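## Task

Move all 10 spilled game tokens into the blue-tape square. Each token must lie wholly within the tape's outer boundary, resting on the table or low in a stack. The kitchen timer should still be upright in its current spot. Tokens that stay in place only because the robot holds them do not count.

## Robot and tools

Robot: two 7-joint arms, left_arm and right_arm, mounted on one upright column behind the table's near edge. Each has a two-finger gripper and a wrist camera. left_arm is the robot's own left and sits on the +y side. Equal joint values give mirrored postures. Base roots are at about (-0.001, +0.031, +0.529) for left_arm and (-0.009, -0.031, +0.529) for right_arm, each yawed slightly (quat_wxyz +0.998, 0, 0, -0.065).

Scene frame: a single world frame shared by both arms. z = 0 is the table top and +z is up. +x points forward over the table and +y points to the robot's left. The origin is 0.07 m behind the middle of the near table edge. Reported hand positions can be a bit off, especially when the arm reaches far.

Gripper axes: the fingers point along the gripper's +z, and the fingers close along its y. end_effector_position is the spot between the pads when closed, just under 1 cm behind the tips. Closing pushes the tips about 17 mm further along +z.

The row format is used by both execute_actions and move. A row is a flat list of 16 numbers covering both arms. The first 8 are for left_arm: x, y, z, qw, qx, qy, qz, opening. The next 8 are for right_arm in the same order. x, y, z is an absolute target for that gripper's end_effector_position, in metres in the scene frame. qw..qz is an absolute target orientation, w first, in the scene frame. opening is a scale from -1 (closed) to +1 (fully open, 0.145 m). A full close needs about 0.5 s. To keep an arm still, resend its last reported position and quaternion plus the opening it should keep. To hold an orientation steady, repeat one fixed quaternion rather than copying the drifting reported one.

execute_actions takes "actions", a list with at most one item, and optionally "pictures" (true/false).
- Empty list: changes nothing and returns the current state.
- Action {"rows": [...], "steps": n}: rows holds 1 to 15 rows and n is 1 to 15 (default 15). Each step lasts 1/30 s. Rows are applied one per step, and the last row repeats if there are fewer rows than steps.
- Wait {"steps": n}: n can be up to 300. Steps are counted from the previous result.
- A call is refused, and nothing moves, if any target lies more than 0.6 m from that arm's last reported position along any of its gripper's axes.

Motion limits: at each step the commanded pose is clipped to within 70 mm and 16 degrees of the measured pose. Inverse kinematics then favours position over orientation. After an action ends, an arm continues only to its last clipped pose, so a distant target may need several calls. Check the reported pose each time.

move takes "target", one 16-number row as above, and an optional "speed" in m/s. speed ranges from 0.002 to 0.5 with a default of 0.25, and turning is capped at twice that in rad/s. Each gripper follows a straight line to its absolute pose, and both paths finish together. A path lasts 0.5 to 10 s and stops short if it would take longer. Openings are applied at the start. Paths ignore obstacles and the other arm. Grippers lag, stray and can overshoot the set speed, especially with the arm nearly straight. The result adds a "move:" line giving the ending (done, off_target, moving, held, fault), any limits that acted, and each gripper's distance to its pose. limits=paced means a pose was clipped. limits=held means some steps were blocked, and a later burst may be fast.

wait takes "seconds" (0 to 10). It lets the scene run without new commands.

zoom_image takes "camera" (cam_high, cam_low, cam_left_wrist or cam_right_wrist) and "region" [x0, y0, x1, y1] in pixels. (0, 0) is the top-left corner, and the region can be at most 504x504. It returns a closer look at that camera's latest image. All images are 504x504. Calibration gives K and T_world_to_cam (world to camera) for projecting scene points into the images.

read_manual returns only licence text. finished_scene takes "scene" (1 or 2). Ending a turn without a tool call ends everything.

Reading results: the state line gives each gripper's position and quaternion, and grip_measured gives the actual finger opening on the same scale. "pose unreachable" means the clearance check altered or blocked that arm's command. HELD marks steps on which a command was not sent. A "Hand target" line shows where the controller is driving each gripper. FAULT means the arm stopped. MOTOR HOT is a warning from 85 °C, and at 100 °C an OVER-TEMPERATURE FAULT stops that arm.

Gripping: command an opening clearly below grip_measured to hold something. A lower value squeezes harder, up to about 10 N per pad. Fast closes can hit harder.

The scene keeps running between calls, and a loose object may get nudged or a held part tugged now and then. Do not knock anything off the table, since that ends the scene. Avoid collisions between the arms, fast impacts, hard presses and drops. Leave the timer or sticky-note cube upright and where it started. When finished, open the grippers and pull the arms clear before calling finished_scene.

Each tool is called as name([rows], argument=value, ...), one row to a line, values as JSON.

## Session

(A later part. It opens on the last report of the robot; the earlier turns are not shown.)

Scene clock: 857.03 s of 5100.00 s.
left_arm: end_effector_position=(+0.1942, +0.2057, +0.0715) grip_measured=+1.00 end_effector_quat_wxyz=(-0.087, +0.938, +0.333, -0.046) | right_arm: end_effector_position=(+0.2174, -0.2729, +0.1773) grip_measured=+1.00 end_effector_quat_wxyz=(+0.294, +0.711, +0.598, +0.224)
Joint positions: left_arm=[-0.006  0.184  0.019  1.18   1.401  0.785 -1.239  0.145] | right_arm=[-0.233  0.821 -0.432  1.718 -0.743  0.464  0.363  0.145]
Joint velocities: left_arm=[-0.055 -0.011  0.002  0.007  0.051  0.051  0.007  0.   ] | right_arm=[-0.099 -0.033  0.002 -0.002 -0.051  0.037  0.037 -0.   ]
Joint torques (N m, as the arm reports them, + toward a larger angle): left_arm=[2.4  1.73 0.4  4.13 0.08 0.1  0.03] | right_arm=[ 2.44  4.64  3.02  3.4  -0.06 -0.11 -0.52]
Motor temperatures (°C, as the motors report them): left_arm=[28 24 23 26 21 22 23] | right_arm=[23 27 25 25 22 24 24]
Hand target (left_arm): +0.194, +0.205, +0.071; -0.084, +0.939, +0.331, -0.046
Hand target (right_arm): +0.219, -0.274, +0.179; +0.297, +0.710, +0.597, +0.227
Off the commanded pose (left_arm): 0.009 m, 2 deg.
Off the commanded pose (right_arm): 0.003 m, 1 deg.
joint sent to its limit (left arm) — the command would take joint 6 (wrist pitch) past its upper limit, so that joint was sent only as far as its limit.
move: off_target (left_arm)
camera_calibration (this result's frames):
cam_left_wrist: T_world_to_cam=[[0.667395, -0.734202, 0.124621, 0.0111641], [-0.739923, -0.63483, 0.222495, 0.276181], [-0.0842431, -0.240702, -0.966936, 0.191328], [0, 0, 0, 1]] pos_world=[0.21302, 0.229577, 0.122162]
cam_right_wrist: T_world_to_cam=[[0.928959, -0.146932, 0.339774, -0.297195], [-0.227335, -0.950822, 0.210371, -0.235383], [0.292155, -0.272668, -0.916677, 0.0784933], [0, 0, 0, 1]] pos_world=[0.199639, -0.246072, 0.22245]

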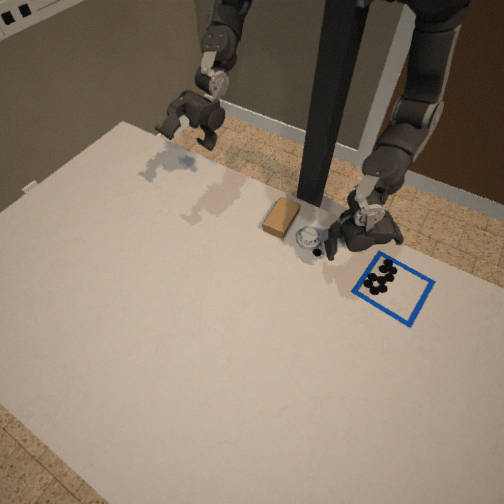

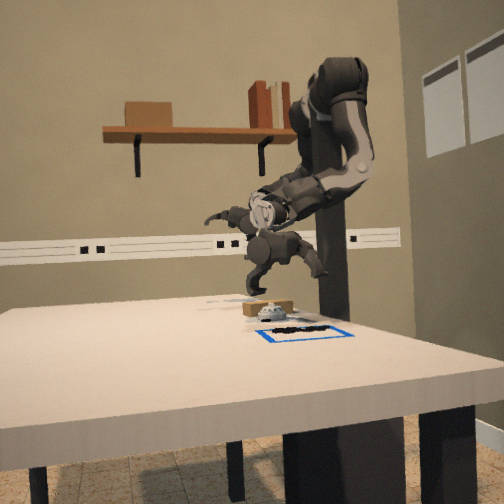

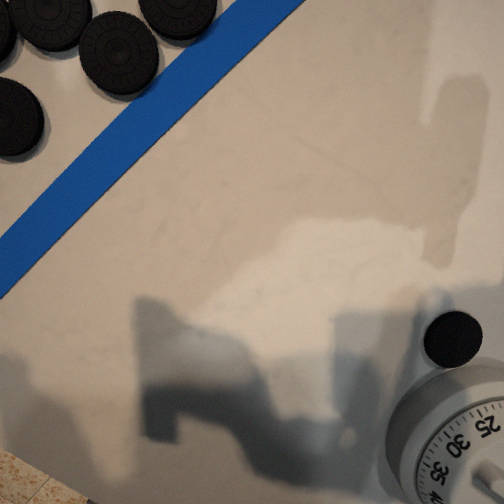

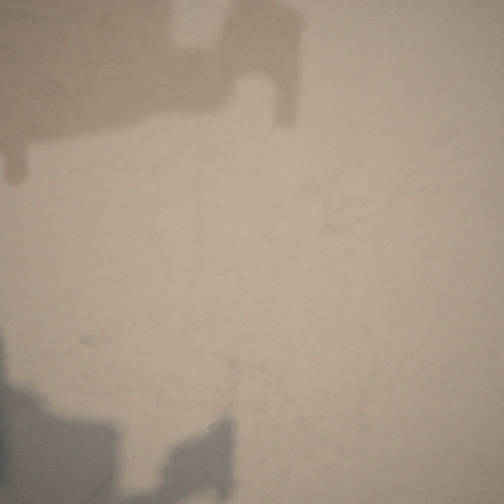

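move(target=[0.200, 0.178, 0.028, -0.0982, 0.9345, 0.3401, -0.03575, 1, 0.219, -0.274, 0.179, 0.297, 0.710, 0.597, 0.227, 1], speed=0.07)

zoom_image(camera="cam_high", region=[280, 205, 380, 285])

zoom_image(camera="cam_low", region=[225, 270, 315, 340])

Scene clock: 867.67 s of 5100.00 s.
left_arm: end_effector_position=(+0.1998, +0.1787, +0.0283) grip_measured=+1.00 end_effector_quat_wxyz=(-0.100, +0.934, +0.341, -0.038) | right_arm: end_effector_position=(+0.2174, -0.2729, +0.1773) grip_measured=+1.00 end_effector_quat_wxyz=(+0.294, +0.711, +0.598, +0.224)
Joint positions: left_arm=[ 0.142  0.135 -0.138  0.818  1.279  0.576 -1.021  0.145] | right_arm=[-0.233  0.821 -0.432  1.718 -0.743  0.464  0.363  0.145]
Joint velocities: left_arm=[-0.033  0.055  0.017  0.012  0.066  0.037  0.095  0.   ] | right_arm=[ 0.033  0.011 -0.022 -0.007 -0.066 -0.081 -0.066 -0.   ]
Joint torques (N m, as the arm reports them, + toward a larger angle): left_arm=[ 3.91  1.02  0.39  2.42  0.01 -0.06  0.02] | right_arm=[ 2.38  4.68  3.03  3.33 -0.06 -0.12 -0.51]
Motor temperatures (°C, as the motors report them): left_arm=[27 24 22 26 21 22 23] | right_arm=[23 27 25 25 22 24 24]
Hand target (left_arm): +0.200, +0.179, +0.028; -0.099, +0.934, +0.342, -0.036
Hand target (right_arm): +0.219, -0.274, +0.179; +0.297, +0.710, +0.597, +0.227
Off the commanded pose (left_arm): 0.001 m, 0 deg.
Off the commanded pose (right_arm): 0.003 m, 1 deg.
After step 90, 6.60 s passed at rest.
move: done
camera_calibration (this result's frames):
cam_left_wrist: T_world_to_cam=[[0.677454, -0.727784, 0.10671, -0.00970849], [-0.731996, -0.652762, 0.19515, 0.275205], [-0.0723711, -0.210316, -0.974951, 0.135903], [0, 0, 0, 1]] pos_world=[0.217861, 0.20116, 0.0798289]
cam_right_wrist: T_world_to_cam=[[0.928959, -0.146932, 0.339774, -0.297195], [-0.227335, -0.950822, 0.210371, -0.235383], [0.292155, -0.272668, -0.916677, 0.0784933], [0, 0, 0, 1]] pos_world=[0.199639, -0.246072, 0.22245]

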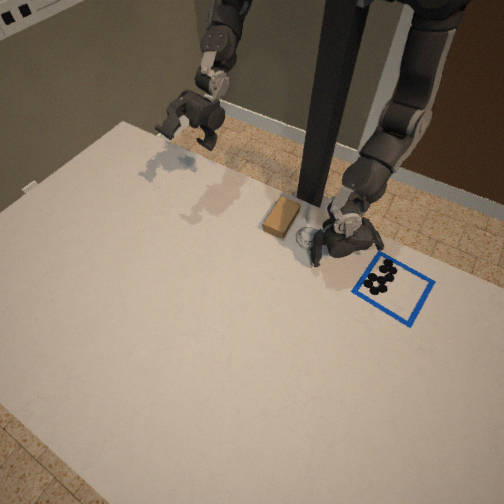

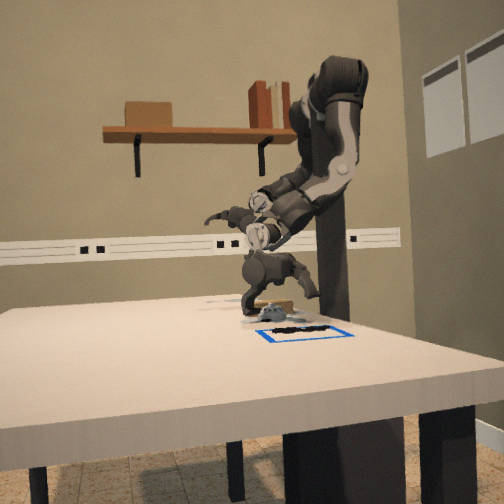

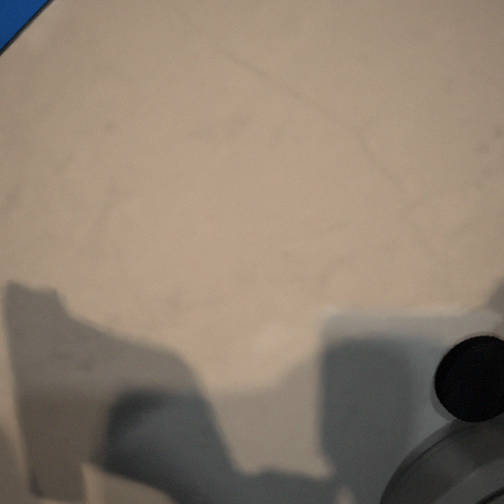

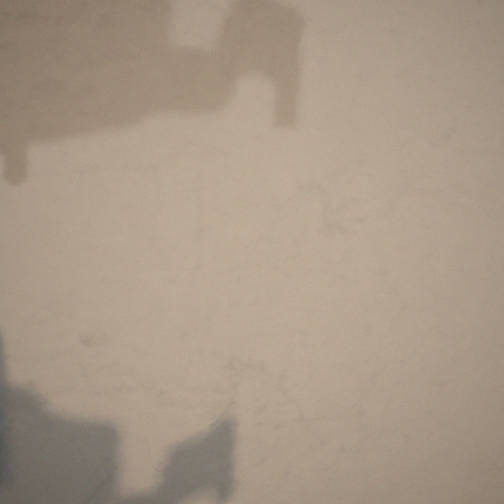

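Region (280, 205, 380, 285) of cam_high's 504x504 image, scaled by 5.040, with more detail than that image has; it fills the top 403 rows of this view, and the rest is white.

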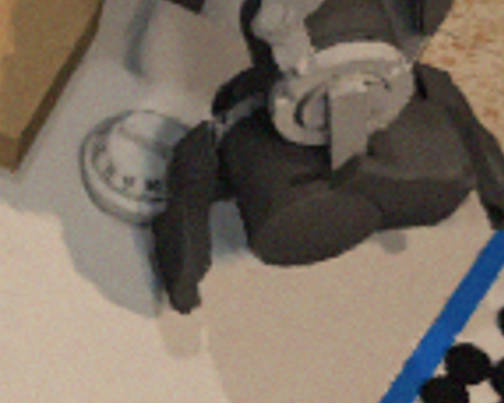

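Region (225, 270, 315, 340) of cam_low's 504x504 image, scaled by 5.600, with more detail than that image has.

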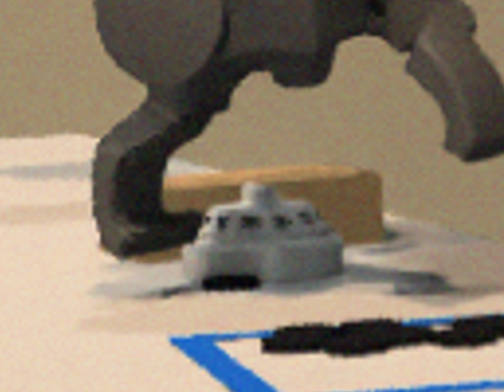

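zoom_image(camera="cam_left_wrist", region=[354, 304, 504, 504])

Region (354, 304, 504, 504) of cam_left_wrist's 504x504 image, scaled by 2.520, with more detail than that image has; it fills the left 378 columns of this view, and the rest is white.

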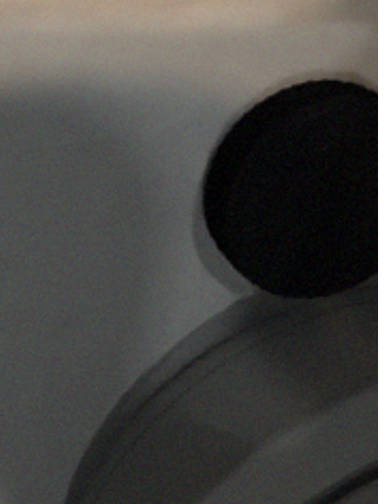

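move(target=[0.1975, 0.1745, 0.0145, -0.0982, 0.9345, 0.3401, -0.03575, 1, 0.219, -0.274, 0.179, 0.297, 0.710, 0.597, 0.227, 1], speed=0.03)

zoom_image(camera="cam_low", region=[235, 290, 295, 335])

zoom_image(camera="cam_high", region=[285, 215, 355, 275])

Scene clock: 887.60 s of 5100.00 s.
left_arm: end_effector_position=(+0.1973, +0.1755, +0.0149) grip_measured=+1.00 end_effector_quat_wxyz=(-0.100, +0.934, +0.341, -0.037) | right_arm: end_effector_position=(+0.2174, -0.2729, +0.1773) grip_measured=+1.00 end_effector_quat_wxyz=(+0.294, +0.711, +0.598, +0.224)
Joint positions: left_arm=[ 0.185  0.126 -0.176  0.693  1.256  0.528 -0.935  0.145] | right_arm=[-0.233  0.821 -0.432  1.718 -0.743  0.464  0.363  0.145]
Joint velocities: left_arm=[-0.011  0.011 -0.002  0.002  0.11  -0.007  0.037  0.   ] | right_arm=[ 0.055  0.011 -0.012  0.002  0.051 -0.007  0.007  0.   ]
Joint torques (N m, as the arm reports them, + toward a larger angle): left_arm=[ 3.93  0.6   0.2   2.23  0.   -0.03  0.01] | right_arm=[ 2.37  4.67  3.02  3.38 -0.06 -0.12 -0.52]
Motor temperatures (°C, as the motors report them): left_arm=[27 24 22 26 21 22 23] | right_arm=[23 27 25 25 22 24 24]
Hand target (left_arm): +0.198, +0.175, +0.014; -0.098, +0.934, +0.341, -0.036
Hand target (right_arm): +0.219, -0.274, +0.179; +0.297, +0.710, +0.597, +0.227
Off the commanded pose (left_arm): 0.001 m, 0 deg.
Off the commanded pose (right_arm): 0.003 m, 1 deg.
After step 90, 16.20 s passed at rest.
move: done
camera_calibration (this result's frames):
cam_left_wrist: T_world_to_cam=[[0.676572, -0.728466, 0.107647, -0.00863578], [-0.73291, -0.651985, 0.194316, 0.274001], [-0.0713683, -0.210364, -0.975015, 0.12183], [0, 0, 0, 1]] pos_world=[0.215356, 0.197982, 0.0664735]
cam_right_wrist: T_world_to_cam=[[0.928959, -0.146932, 0.339774, -0.297195], [-0.227335, -0.950822, 0.210371, -0.235383], [0.292155, -0.272668, -0.916677, 0.0784933], [0, 0, 0, 1]] pos_world=[0.199639, -0.246072, 0.22245]

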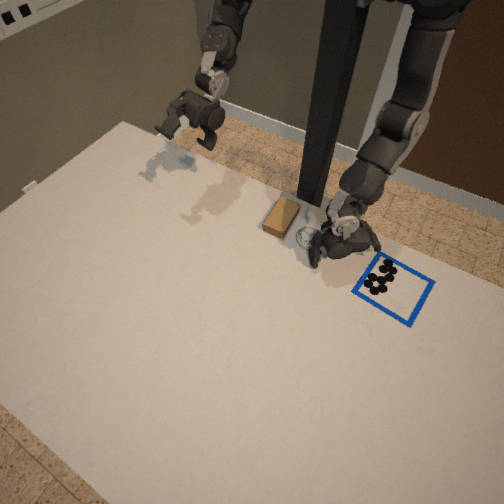

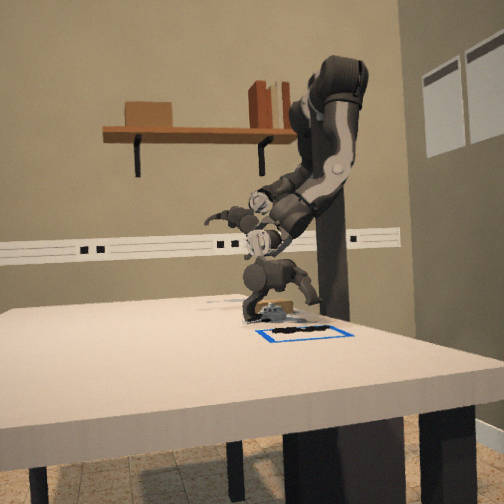

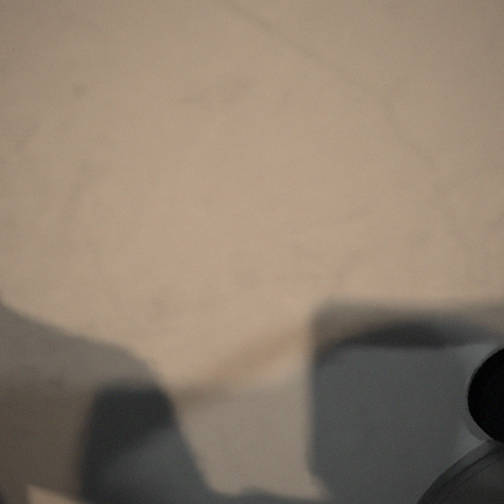

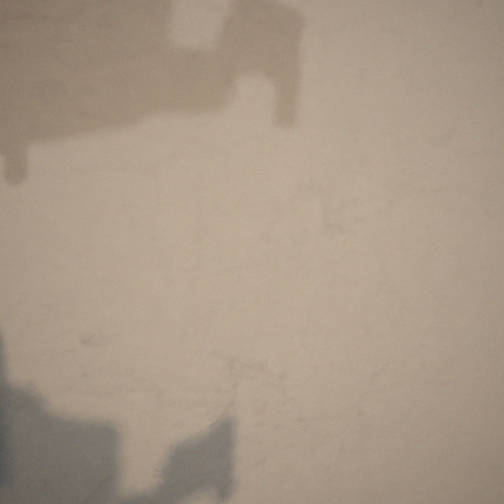

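Region (235, 290, 295, 335) of cam_low's 504x504 image, scaled by 8.400, with more detail than that image has; it fills the top 378 rows of this view, and the rest is white.

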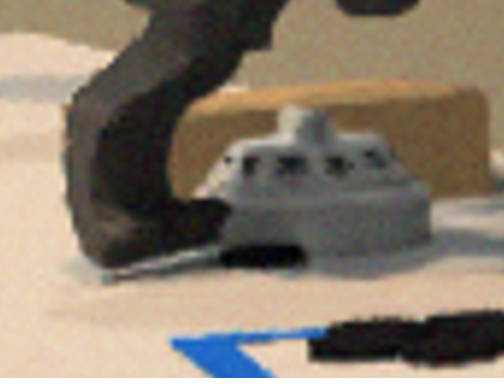

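Region (285, 215, 355, 275) of cam_high's 504x504 image, scaled by 7.200, with more detail than that image has; it fills the top 432 rows of this view, and the rest is white.

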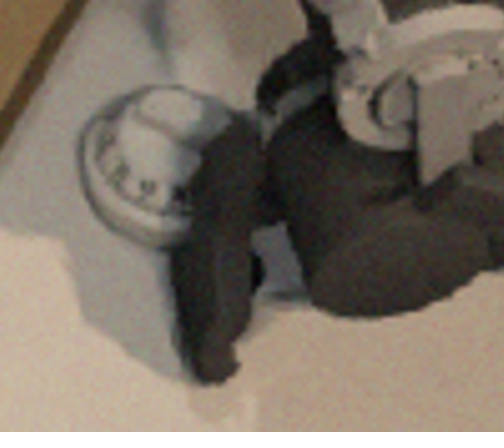

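move(target=[0.1965, 0.1755, 0.0103, -0.0982, 0.9345, 0.3401, -0.03575, 1, 0.219, -0.274, 0.179, 0.297, 0.710, 0.597, 0.227, 1], speed=0.02)

zoom_image(camera="cam_low", region=[235, 290, 295, 335])

Scene clock: 901.60 s of 5100.00 s.
left_arm: end_effector_position=(+0.1959, +0.1766, +0.0111) grip_measured=+1.00 end_effector_quat_wxyz=(-0.101, +0.934, +0.340, -0.038) | right_arm: end_effector_position=(+0.2174, -0.2729, +0.1773) grip_measured=+1.00 end_effector_quat_wxyz=(+0.294, +0.711, +0.598, +0.224)
Joint positions: left_arm=[ 0.198  0.126 -0.185  0.653  1.248  0.519 -0.909  0.145] | right_arm=[-0.233  0.821 -0.432  1.718 -0.743  0.464  0.363  0.145]
Joint velocities: left_arm=[-0.011 -0.121 -0.017 -0.012  0.037  0.007  0.051  0.   ] | right_arm=[-0.033 -0.011 -0.017 -0.007 -0.022 -0.037 -0.066  0.   ]
Joint torques (N m, as the arm reports them, + toward a larger angle): left_arm=[ 4.03  0.57  0.08  1.86 -0.03 -0.1   0.16] | right_arm=[ 2.37  4.67  3.04  3.38 -0.06 -0.12 -0.52]
Motor temperatures (°C, as the motors report them): left_arm=[27 24 22 26 21 22 23] | right_arm=[23 27 25 25 22 24 24]
Hand target (left_arm): +0.197, +0.176, +0.010; -0.098, +0.934, +0.340, -0.036
Hand target (right_arm): +0.219, -0.274, +0.179; +0.297, +0.710, +0.597, +0.227
Off the commanded pose (left_arm): 0.001 m, 0 deg.
Off the commanded pose (right_arm): 0.003 m, 1 deg.
After step 90, 10.30 s passed at rest.
move: done
camera_calibration (this result's frames):
cam_left_wrist: T_world_to_cam=[[0.675797, -0.729563, 0.105052, -0.00610526], [-0.733323, -0.651096, 0.195735, 0.274347], [-0.0744021, -0.209315, -0.975014, 0.118661], [0, 0, 0, 1]] pos_world=[0.21414, 0.19901, 0.062638]
cam_right_wrist: T_world_to_cam=[[0.928959, -0.146932, 0.339774, -0.297195], [-0.227335, -0.950822, 0.210371, -0.235383], [0.292155, -0.272668, -0.916677, 0.0784933], [0, 0, 0, 1]] pos_world=[0.199639, -0.246072, 0.22245]

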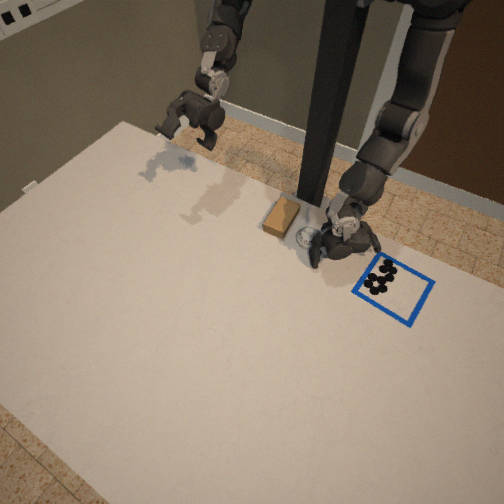

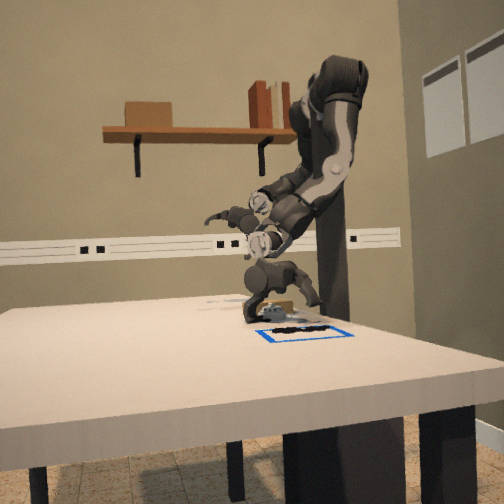

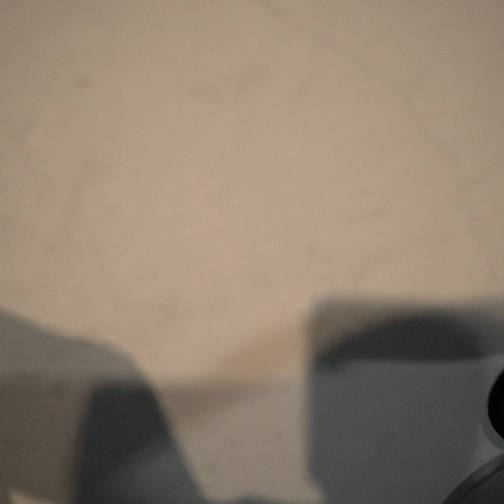

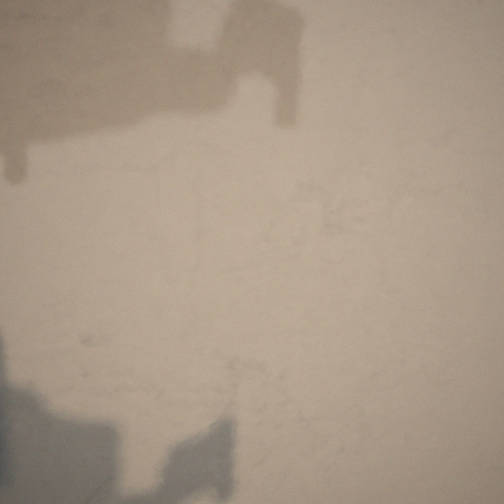

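Region (235, 290, 295, 335) of cam_low's 504x504 image, scaled by 8.400, with more detail than that image has; it fills the top 378 rows of this view, and the rest is white.

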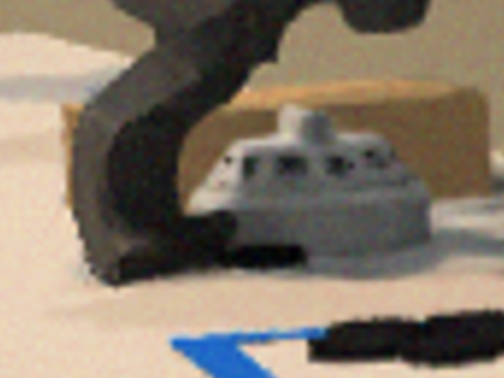

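move(target=[0.1838, 0.1915, 0.0122, -0.0982, 0.9345, 0.3401, -0.03575, 1, 0.219, -0.274, 0.179, 0.297, 0.710, 0.597, 0.227, 1], speed=0.03)

zoom_image(camera="cam_low", region=[235, 280, 315, 340])

zoom_image(camera="cam_high", region=[285, 210, 375, 285])

Scene clock: 908.77 s of 5100.00 s.
left_arm: end_effector_position=(+0.1834, +0.1918, +0.0120) grip_measured=+1.00 end_effector_quat_wxyz=(-0.101, +0.934, +0.340, -0.036) | right_arm: end_effector_position=(+0.2174, -0.2729, +0.1773) grip_measured=+1.00 end_effector_quat_wxyz=(+0.294, +0.711, +0.598, +0.224)
Joint positions: left_arm=[ 0.119  0.169 -0.176  0.747  1.266  0.539 -0.909  0.145] | right_arm=[-0.233  0.821 -0.432  1.718 -0.743  0.464  0.363  0.145]
Joint velocities: left_arm=[-0.011  0.033 -0.002 -0.012 -0.007 -0.007 -0.007 -0.   ] | right_arm=[-0.011 -0.011 -0.022  0.012 -0.007  0.022 -0.022 -0.   ]
Joint torques (N m, as the arm reports them, + toward a larger angle): left_arm=[ 2.85  1.25  0.88  3.24  0.11  0.1  -0.07] | right_arm=[ 2.32  4.63  3.05  3.35 -0.07 -0.12 -0.52]
Motor temperatures (°C, as the motors report them): left_arm=[27 24 22 26 21 22 23] | right_arm=[23 27 25 25 22 24 24]
Hand target (left_arm): +0.184, +0.191, +0.012; -0.098, +0.935, +0.340, -0.036
Hand target (right_arm): +0.219, -0.274, +0.179; +0.297, +0.710, +0.597, +0.227
Off the commanded pose (left_arm): 0.001 m, 0 deg.
Off the commanded pose (right_arm): 0.003 m, 1 deg.
After step 90, 3.30 s passed at rest.
move: done
camera_calibration (this result's frames):
cam_left_wrist: T_world_to_cam=[[0.675042, -0.729986, 0.106956, 0.0135256], [-0.734417, -0.65104, 0.191779, 0.275107], [-0.0703631, -0.208009, -0.975593, 0.120835], [0, 0, 0, 1]] pos_world=[0.201415, 0.214114, 0.0636791]
cam_right_wrist: T_world_to_cam=[[0.928959, -0.146932, 0.339774, -0.297195], [-0.227335, -0.950822, 0.210371, -0.235383], [0.292155, -0.272668, -0.916677, 0.0784933], [0, 0, 0, 1]] pos_world=[0.199639, -0.246072, 0.22245]

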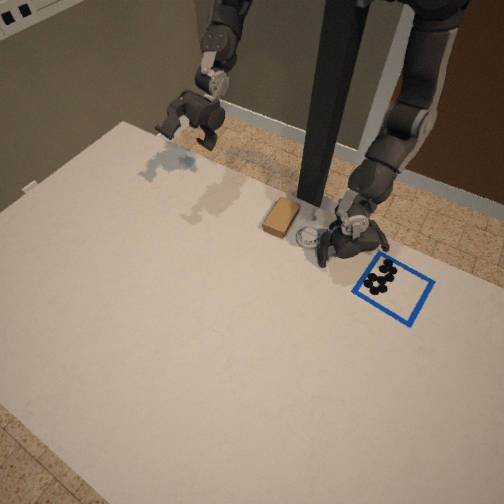

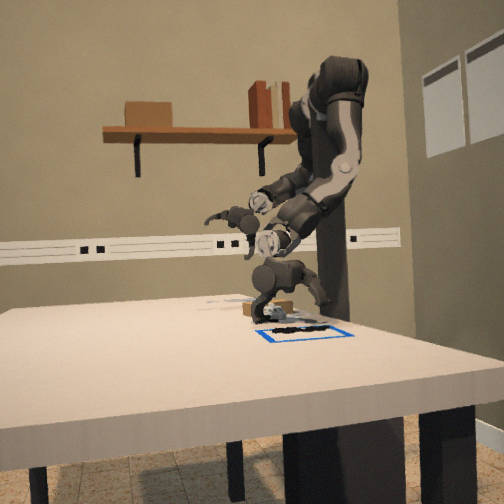

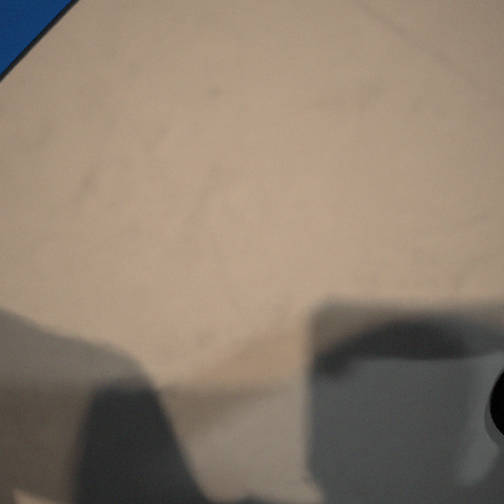

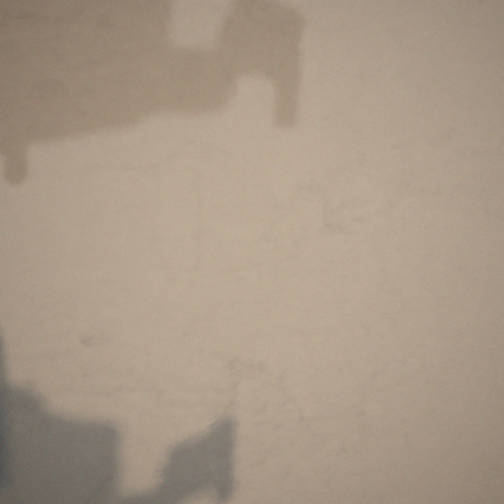

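Region (235, 280, 315, 340) of cam_low's 504x504 image, scaled by 6.300, with more detail than that image has; it fills the top 378 rows of this view, and the rest is white.

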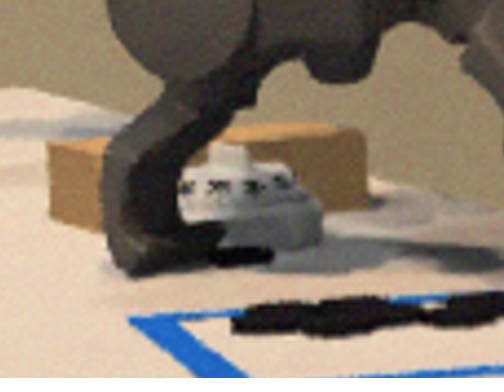

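Region (285, 210, 375, 285) of cam_high's 504x504 image, scaled by 5.600, with more detail than that image has.

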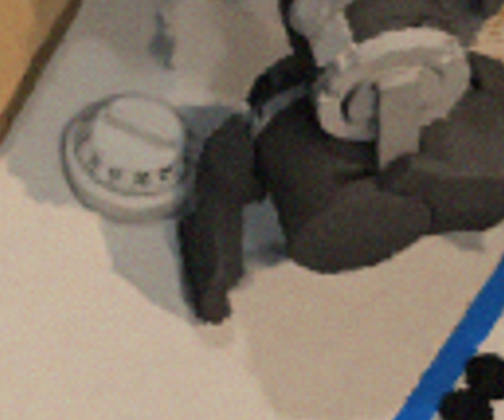

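move(target=[0.1930, 0.2243, 0.0122, -0.1041, 0.9907, 0.0867, -0.0091, 1, 0.219, -0.274, 0.179, 0.297, 0.710, 0.597, 0.227, 1], speed=0.12)

zoom_image(camera="cam_low", region=[235, 280, 325, 345])

zoom_image(camera="cam_high", region=[285, 210, 385, 290])

Scene clock: 944.70 s of 5100.00 s.
left_arm: end_effector_position=(+0.1891, +0.2240, +0.0113) grip_measured=+1.00 end_effector_quat_wxyz=(-0.105, +0.990, +0.088, -0.016) | right_arm: end_effector_position=(+0.2174, -0.2729, +0.1773) grip_measured=+1.00 end_effector_quat_wxyz=(+0.294, +0.711, +0.598, +0.224)
Joint positions: left_arm=[ 0.141  0.376 -0.578  0.765  1.16   0.692 -0.602  0.145] | right_arm=[-0.233  0.821 -0.432  1.718 -0.743  0.464  0.363  0.145]
Joint velocities: left_arm=[-0.011 -0.033  0.002 -0.017 -0.007  0.051  0.007  0.   ] | right_arm=[ 0.011  0.011  0.007 -0.002 -0.007 -0.066  0.022 -0.   ]
Joint torques (N m, as the arm reports them, + toward a larger angle): left_arm=[3.33 2.22 0.64 2.62 0.02 0.11 0.03] | right_arm=[ 2.42  4.66  3.05  3.36 -0.07 -0.12 -0.52]
Motor temperatures (°C, as the motors report them): left_arm=[27 24 22 27 21 22 23] | right_arm=[23 27 25 25 22 24 24]
Hand target (left_arm): +0.190, +0.223, +0.011; -0.102, +0.991, +0.086, -0.016
Hand target (right_arm): +0.219, -0.274, +0.179; +0.297, +0.710, +0.597, +0.227
Off the commanded pose (left_arm): 0.004 m, 1 deg.
Off the commanded pose (right_arm): 0.003 m, 1 deg.
After step 90, 30.50 s passed at rest.
move: off_target (left_arm)
camera_calibration (this result's frames):
cam_left_wrist: T_world_to_cam=[[0.225685, -0.968261, 0.107409, 0.171637], [-0.957883, -0.200457, 0.205616, 0.241588], [-0.177559, -0.14929, -0.972721, 0.13433], [0, 0, 0, 1]] pos_world=[0.216529, 0.234671, 0.0625554]
cam_right_wrist: T_world_to_cam=[[0.928959, -0.146932, 0.339774, -0.297195], [-0.227335, -0.950822, 0.210371, -0.235383], [0.292155, -0.272668, -0.916677, 0.0784933], [0, 0, 0, 1]] pos_world=[0.199639, -0.246072, 0.22245]

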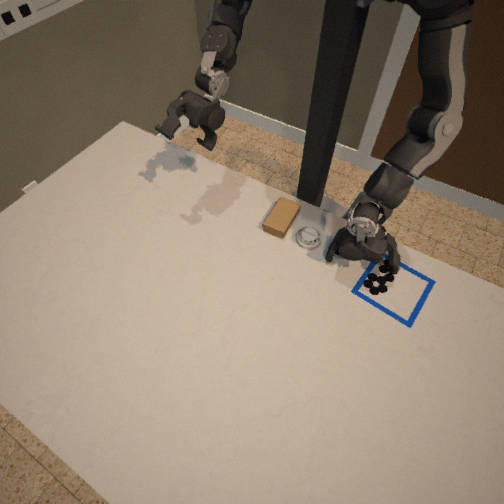

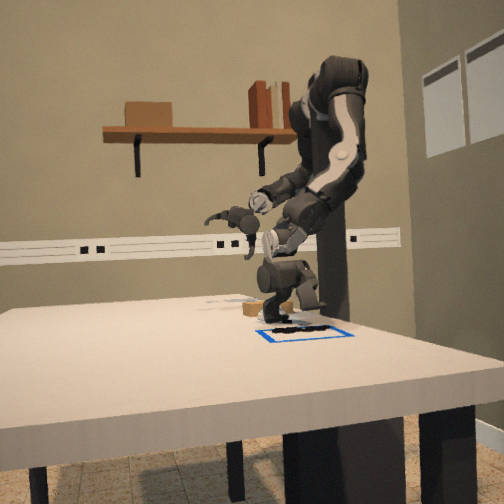

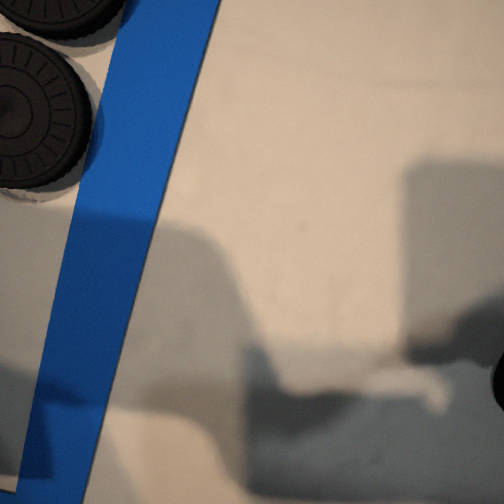

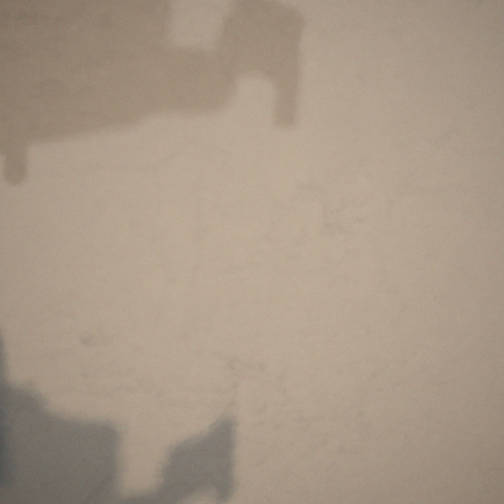

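Region (235, 280, 325, 345) of cam_low's 504x504 image, scaled by 5.600, with more detail than that image has.

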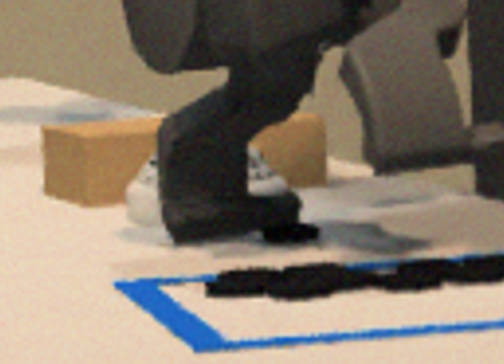

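Region (285, 210, 385, 290) of cam_high's 504x504 image, scaled by 5.040, with more detail than that image has; it fills the top 403 rows of this view, and the rest is white.

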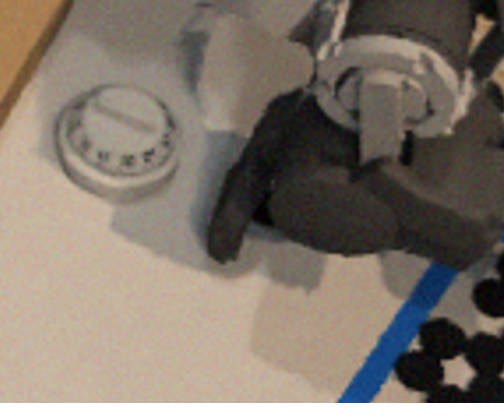

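move(target=[0.2102, 0.3100, 0.0228, -0.1730, 0.9811, -0.0858, 0.0151, 1, 0.219, -0.274, 0.179, 0.297, 0.710, 0.597, 0.227, 1], speed=0.07)

zoom_image(camera="cam_low", region=[250, 290, 350, 350])

zoom_image(camera="cam_high", region=[320, 220, 440, 320])

Scene clock: 979.57 s of 5100.00 s.
left_arm: end_effector_position=(+0.2077, +0.3109, +0.0217) grip_measured=+1.00 end_effector_quat_wxyz=(-0.175, +0.981, -0.084, +0.010) | right_arm: end_effector_position=(+0.2174, -0.2729, +0.1773) grip_measured=+1.00 end_effector_quat_wxyz=(+0.294, +0.711, +0.598, +0.224)
Joint positions: left_arm=[ 0.246  0.573 -0.912  0.65   0.959  0.634 -0.286  0.145] | right_arm=[-0.233  0.821 -0.432  1.718 -0.743  0.464  0.363  0.145]
Joint velocities: left_arm=[-0.055 -0.055  0.002  0.002 -0.051 -0.081  0.066 -0.   ] | right_arm=[-0.077 -0.011 -0.032  0.002 -0.022  0.007  0.007  0.   ]
Joint torques (N m, as the arm reports them, + toward a larger angle): left_arm=[ 3.54  3.69  1.03  0.76 -0.03 -0.03 -0.04] | right_arm=[ 2.35  4.64  3.04  3.35 -0.06 -0.12 -0.52]
Motor temperatures (°C, as the motors report them): left_arm=[27 24 22 26 21 22 23] | right_arm=[23 27 25 25 22 24 24]
Hand target (left_arm): +0.208, +0.310, +0.022; -0.173, +0.981, -0.085, +0.011
Hand target (right_arm): +0.219, -0.274, +0.179; +0.297, +0.710, +0.597, +0.227
Off the commanded pose (left_arm): 0.003 m, 1 deg.
Off the commanded pose (right_arm): 0.003 m, 1 deg.
After step 90, 28.90 s passed at rest.
move: done
camera_calibration (this result's frames):
cam_left_wrist: T_world_to_cam=[[-0.121406, -0.992099, -0.0316238, 0.33295], [-0.973644, 0.11283, 0.19821, 0.180716], [-0.193076, 0.0548543, -0.979649, 0.100608], [0, 0, 0, 1]] pos_world=[0.2358, 0.304411, 0.0732698]
cam_right_wrist: T_world_to_cam=[[0.928959, -0.146932, 0.339774, -0.297195], [-0.227335, -0.950822, 0.210371, -0.235383], [0.292155, -0.272668, -0.916677, 0.0784933], [0, 0, 0, 1]] pos_world=[0.199639, -0.246072, 0.22245]

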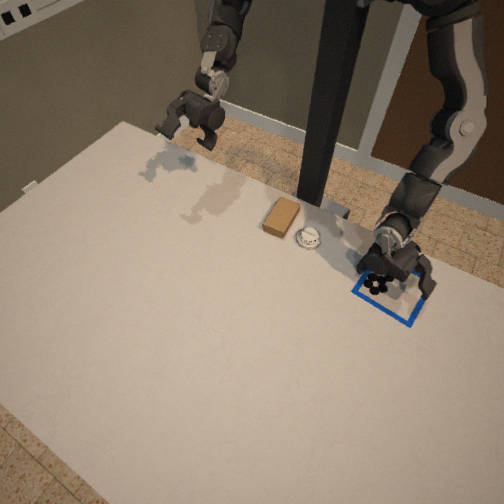

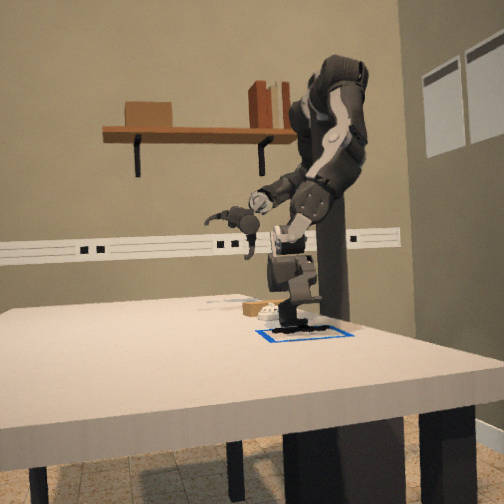

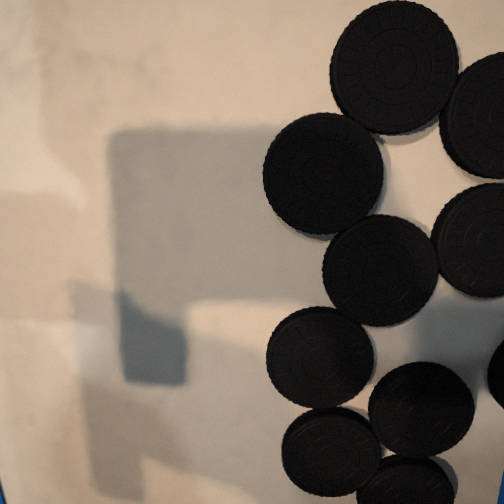

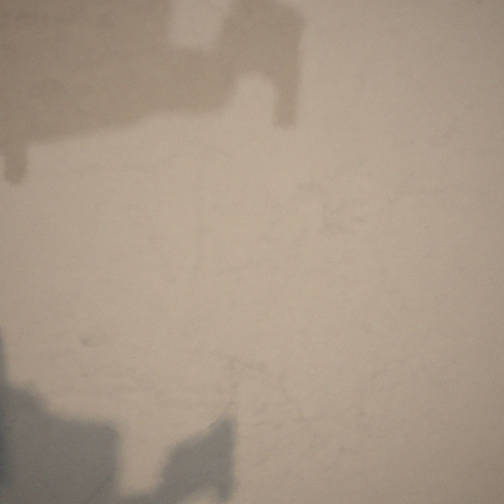

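Region (250, 290, 350, 350) of cam_low's 504x504 image, scaled by 5.040, with more detail than that image has; it fills the top 302 rows of this view, and the rest is white.

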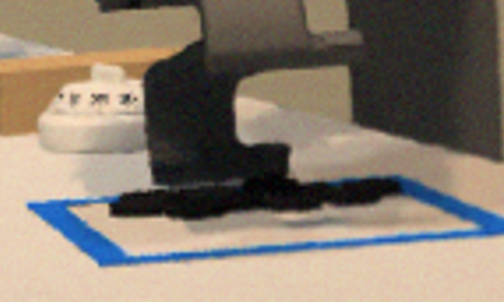

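Region (320, 220, 440, 320) of cam_high's 504x504 image, scaled by 4.200, with more detail than that image has.

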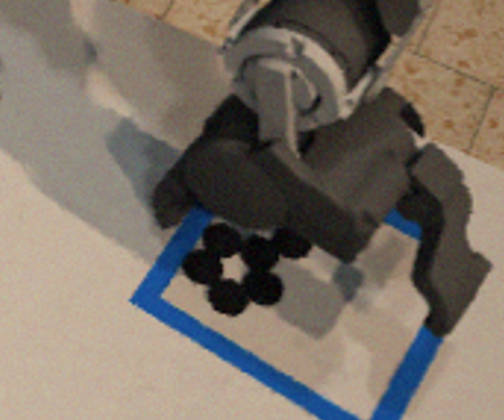

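move(target=[0.2080, 0.3100, 0.0240, -0.1730, 0.9811, -0.0858, 0.0151, 1, 0.219, -0.274, 0.179, 0.297, 0.710, 0.597, 0.227, 1], speed=0.02)

zoom_image(camera="cam_low", region=[270, 305, 330, 340])

Scene clock: 988.43 s of 5100.00 s.
left_arm: end_effector_position=(+0.2082, +0.3085, +0.0236) grip_measured=+1.00 end_effector_quat_wxyz=(-0.170, +0.981, -0.088, +0.015) | right_arm: end_effector_position=(+0.2174, -0.2729, +0.1773) grip_measured=+1.00 end_effector_quat_wxyz=(+0.294, +0.711, +0.598, +0.224)
Joint positions: left_arm=[ 0.232  0.589 -0.906  0.69   0.963  0.634 -0.293  0.145] | right_arm=[-0.233  0.821 -0.432  1.718 -0.743  0.464  0.363  0.145]
Joint velocities: left_arm=[ 0.099  0.033  0.012  0.017 -0.007 -0.051 -0.007 -0.   ] | right_arm=[-0.077 -0.033 -0.012  0.002 -0.007 -0.051  0.037 -0.   ]
Joint torques (N m, as the arm reports them, + toward a larger angle): left_arm=[ 2.57  4.03  2.05  1.32  0.09  0.03 -0.45] | right_arm=[ 2.37  4.68  3.05  3.38 -0.06 -0.11 -0.52]
Motor temperatures (°C, as the motors report them): left_arm=[27 24 22 26 21 22 23] | right_arm=[23 27 25 25 22 24 24]
Hand target (left_arm): +0.208, +0.310, +0.024; -0.173, +0.981, -0.086, +0.015
Hand target (right_arm): +0.219, -0.274, +0.179; +0.297, +0.710, +0.597, +0.227
Off the commanded pose (left_arm): 0.002 m, 0 deg.
Off the commanded pose (right_arm): 0.003 m, 1 deg.
After step 90, 5.17 s passed at rest.
move: done
camera_calibration (this result's frames):
cam_left_wrist: T_world_to_cam=[[-0.129197, -0.99136, -0.02265, 0.331908], [-0.974424, 0.122688, 0.188268, 0.178461], [-0.183862, 0.0463943, -0.981857, 0.103456], [0, 0, 0, 1]] pos_world=[0.2358, 0.302346, 0.0754987]
cam_right_wrist: T_world_to_cam=[[0.928959, -0.146932, 0.339774, -0.297195], [-0.227335, -0.950822, 0.210371, -0.235383], [0.292155, -0.272668, -0.916677, 0.0784933], [0, 0, 0, 1]] pos_world=[0.199639, -0.246072, 0.22245]

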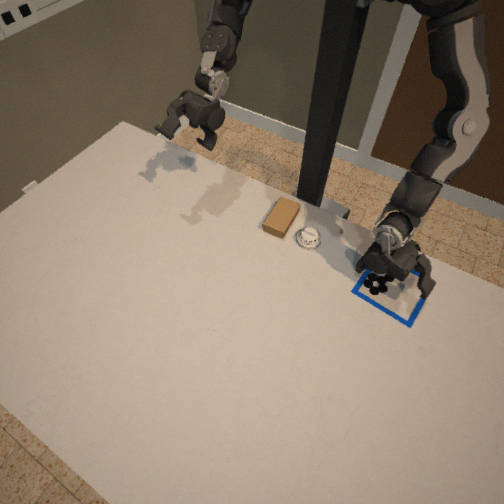

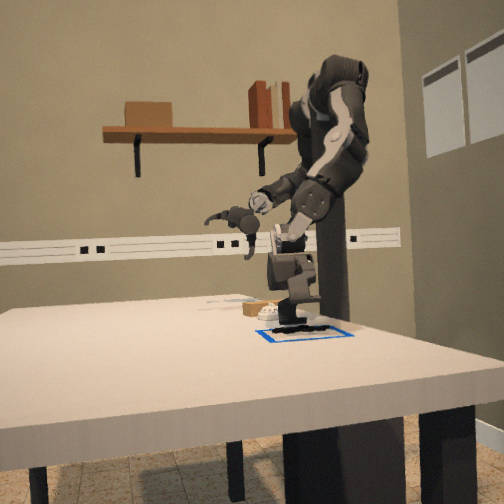

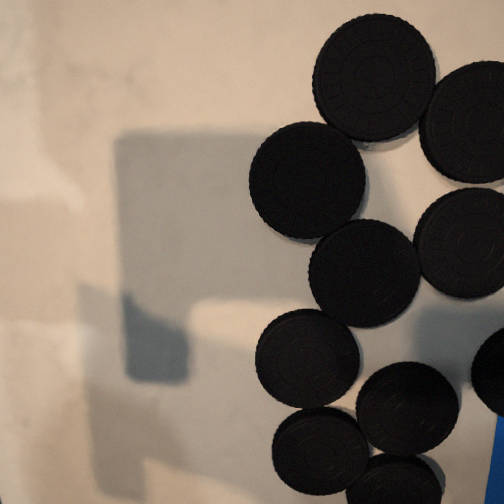

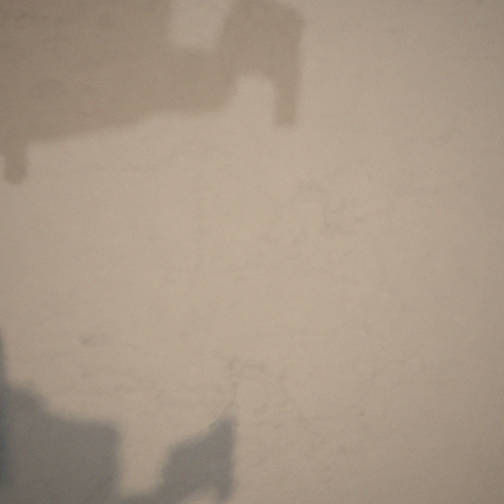

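Region (270, 305, 330, 340) of cam_low's 504x504 image, scaled by 8.400, with more detail than that image has; it fills the top 294 rows of this view, and the rest is white.

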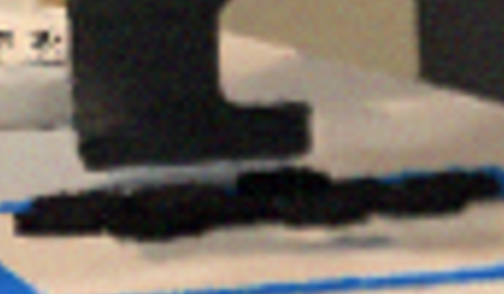

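execute_actions(actions=[])

Scene clock: 1000.67 s of 5100.00 s.
left_arm: end_effector_position=(+0.2082, +0.3085, +0.0236) grip_measured=+1.00 end_effector_quat_wxyz=(-0.170, +0.981, -0.087, +0.015) | right_arm: end_effector_position=(+0.2174, -0.2729, +0.1773) grip_measured=+1.00 end_effector_quat_wxyz=(+0.294, +0.711, +0.598, +0.224)
Joint positions: left_arm=[ 0.232  0.589 -0.906  0.69   0.963  0.634 -0.293  0.145] | right_arm=[-0.233  0.821 -0.432  1.718 -0.743  0.464  0.363  0.145]
Joint velocities: left_arm=[ 0.055  0.033  0.012  0.007  0.066 -0.081 -0.007 -0.   ] | right_arm=[-0.055 -0.033 -0.017  0.007 -0.022  0.037 -0.022  0.   ]
Joint torques (N m, as the arm reports them, + toward a larger angle): left_arm=[ 2.55  4.03  2.05  1.33  0.09  0.03 -0.45] | right_arm=[ 2.39  4.62  3.03  3.34 -0.07 -0.11 -0.52]
Motor temperatures (°C, as the motors report them): left_arm=[27 25 22 26 21 22 23] | right_arm=[23 27 25 25 22 24 24]
Hand target (left_arm): +0.208, +0.310, +0.024; -0.173, +0.981, -0.086, +0.015
Hand target (right_arm): +0.219, -0.274, +0.179; +0.297, +0.710, +0.597, +0.227
Off the commanded pose (left_arm): 0.002 m, 0 deg.
Off the commanded pose (right_arm): 0.003 m, 1 deg.
Steps of this call (steps 1 to 90: nothing new was sent; then 9.23 s passed at rest). Readings (end_effector_position):
1: left_arm (+0.2082, +0.3085, +0.0236) | right_arm (+0.2174, -0.2729, +0.1773)
2: left_arm (+0.2082, +0.3085, +0.0236) | right_arm (+0.2174, -0.2729, +0.1773)
4: left_arm (+0.2082, +0.3085, +0.0236) | right_arm (+0.2174, -0.2729, +0.1773)
8: left_arm (+0.2082, +0.3085, +0.0236) | right_arm (+0.2174, -0.2729, +0.1773)
90: the state above
camera_calibration (this result's frames):
cam_left_wrist: T_world_to_cam=[[-0.128893, -0.991405, -0.0224236, 0.331819], [-0.974457, 0.122432, 0.188264, 0.178533], [-0.183901, 0.0461168, -0.981862, 0.103536], [0, 0, 0, 1]] pos_world=[0.235782, 0.302334, 0.0754869]
cam_right_wrist: T_world_to_cam=[[0.928959, -0.146932, 0.339774, -0.297195], [-0.227335, -0.950822, 0.210371, -0.235383], [0.292155, -0.272668, -0.916677, 0.0784933], [0, 0, 0, 1]] pos_world=[0.199639, -0.246072, 0.22245]

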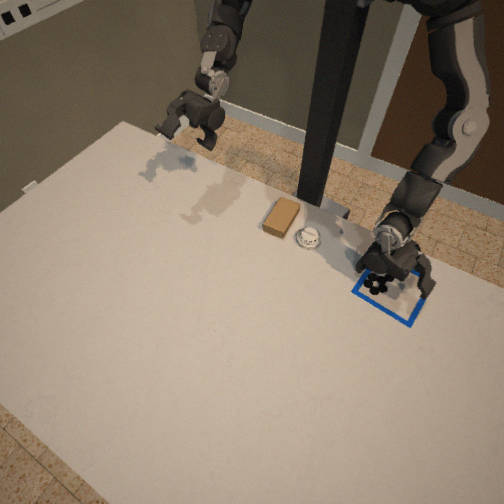

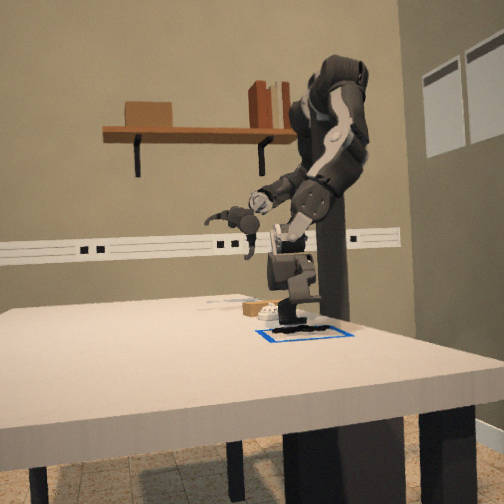

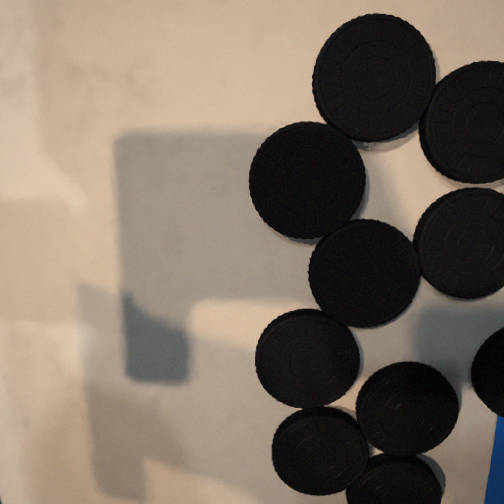

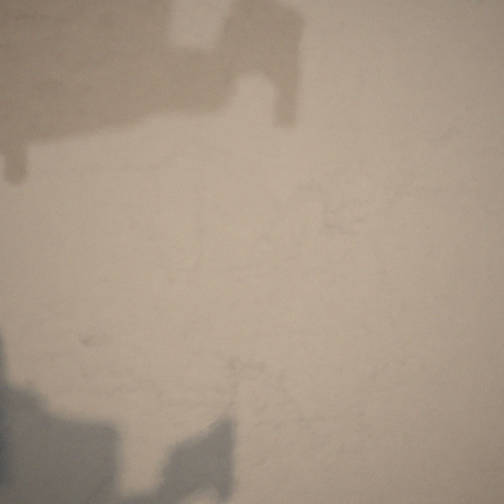

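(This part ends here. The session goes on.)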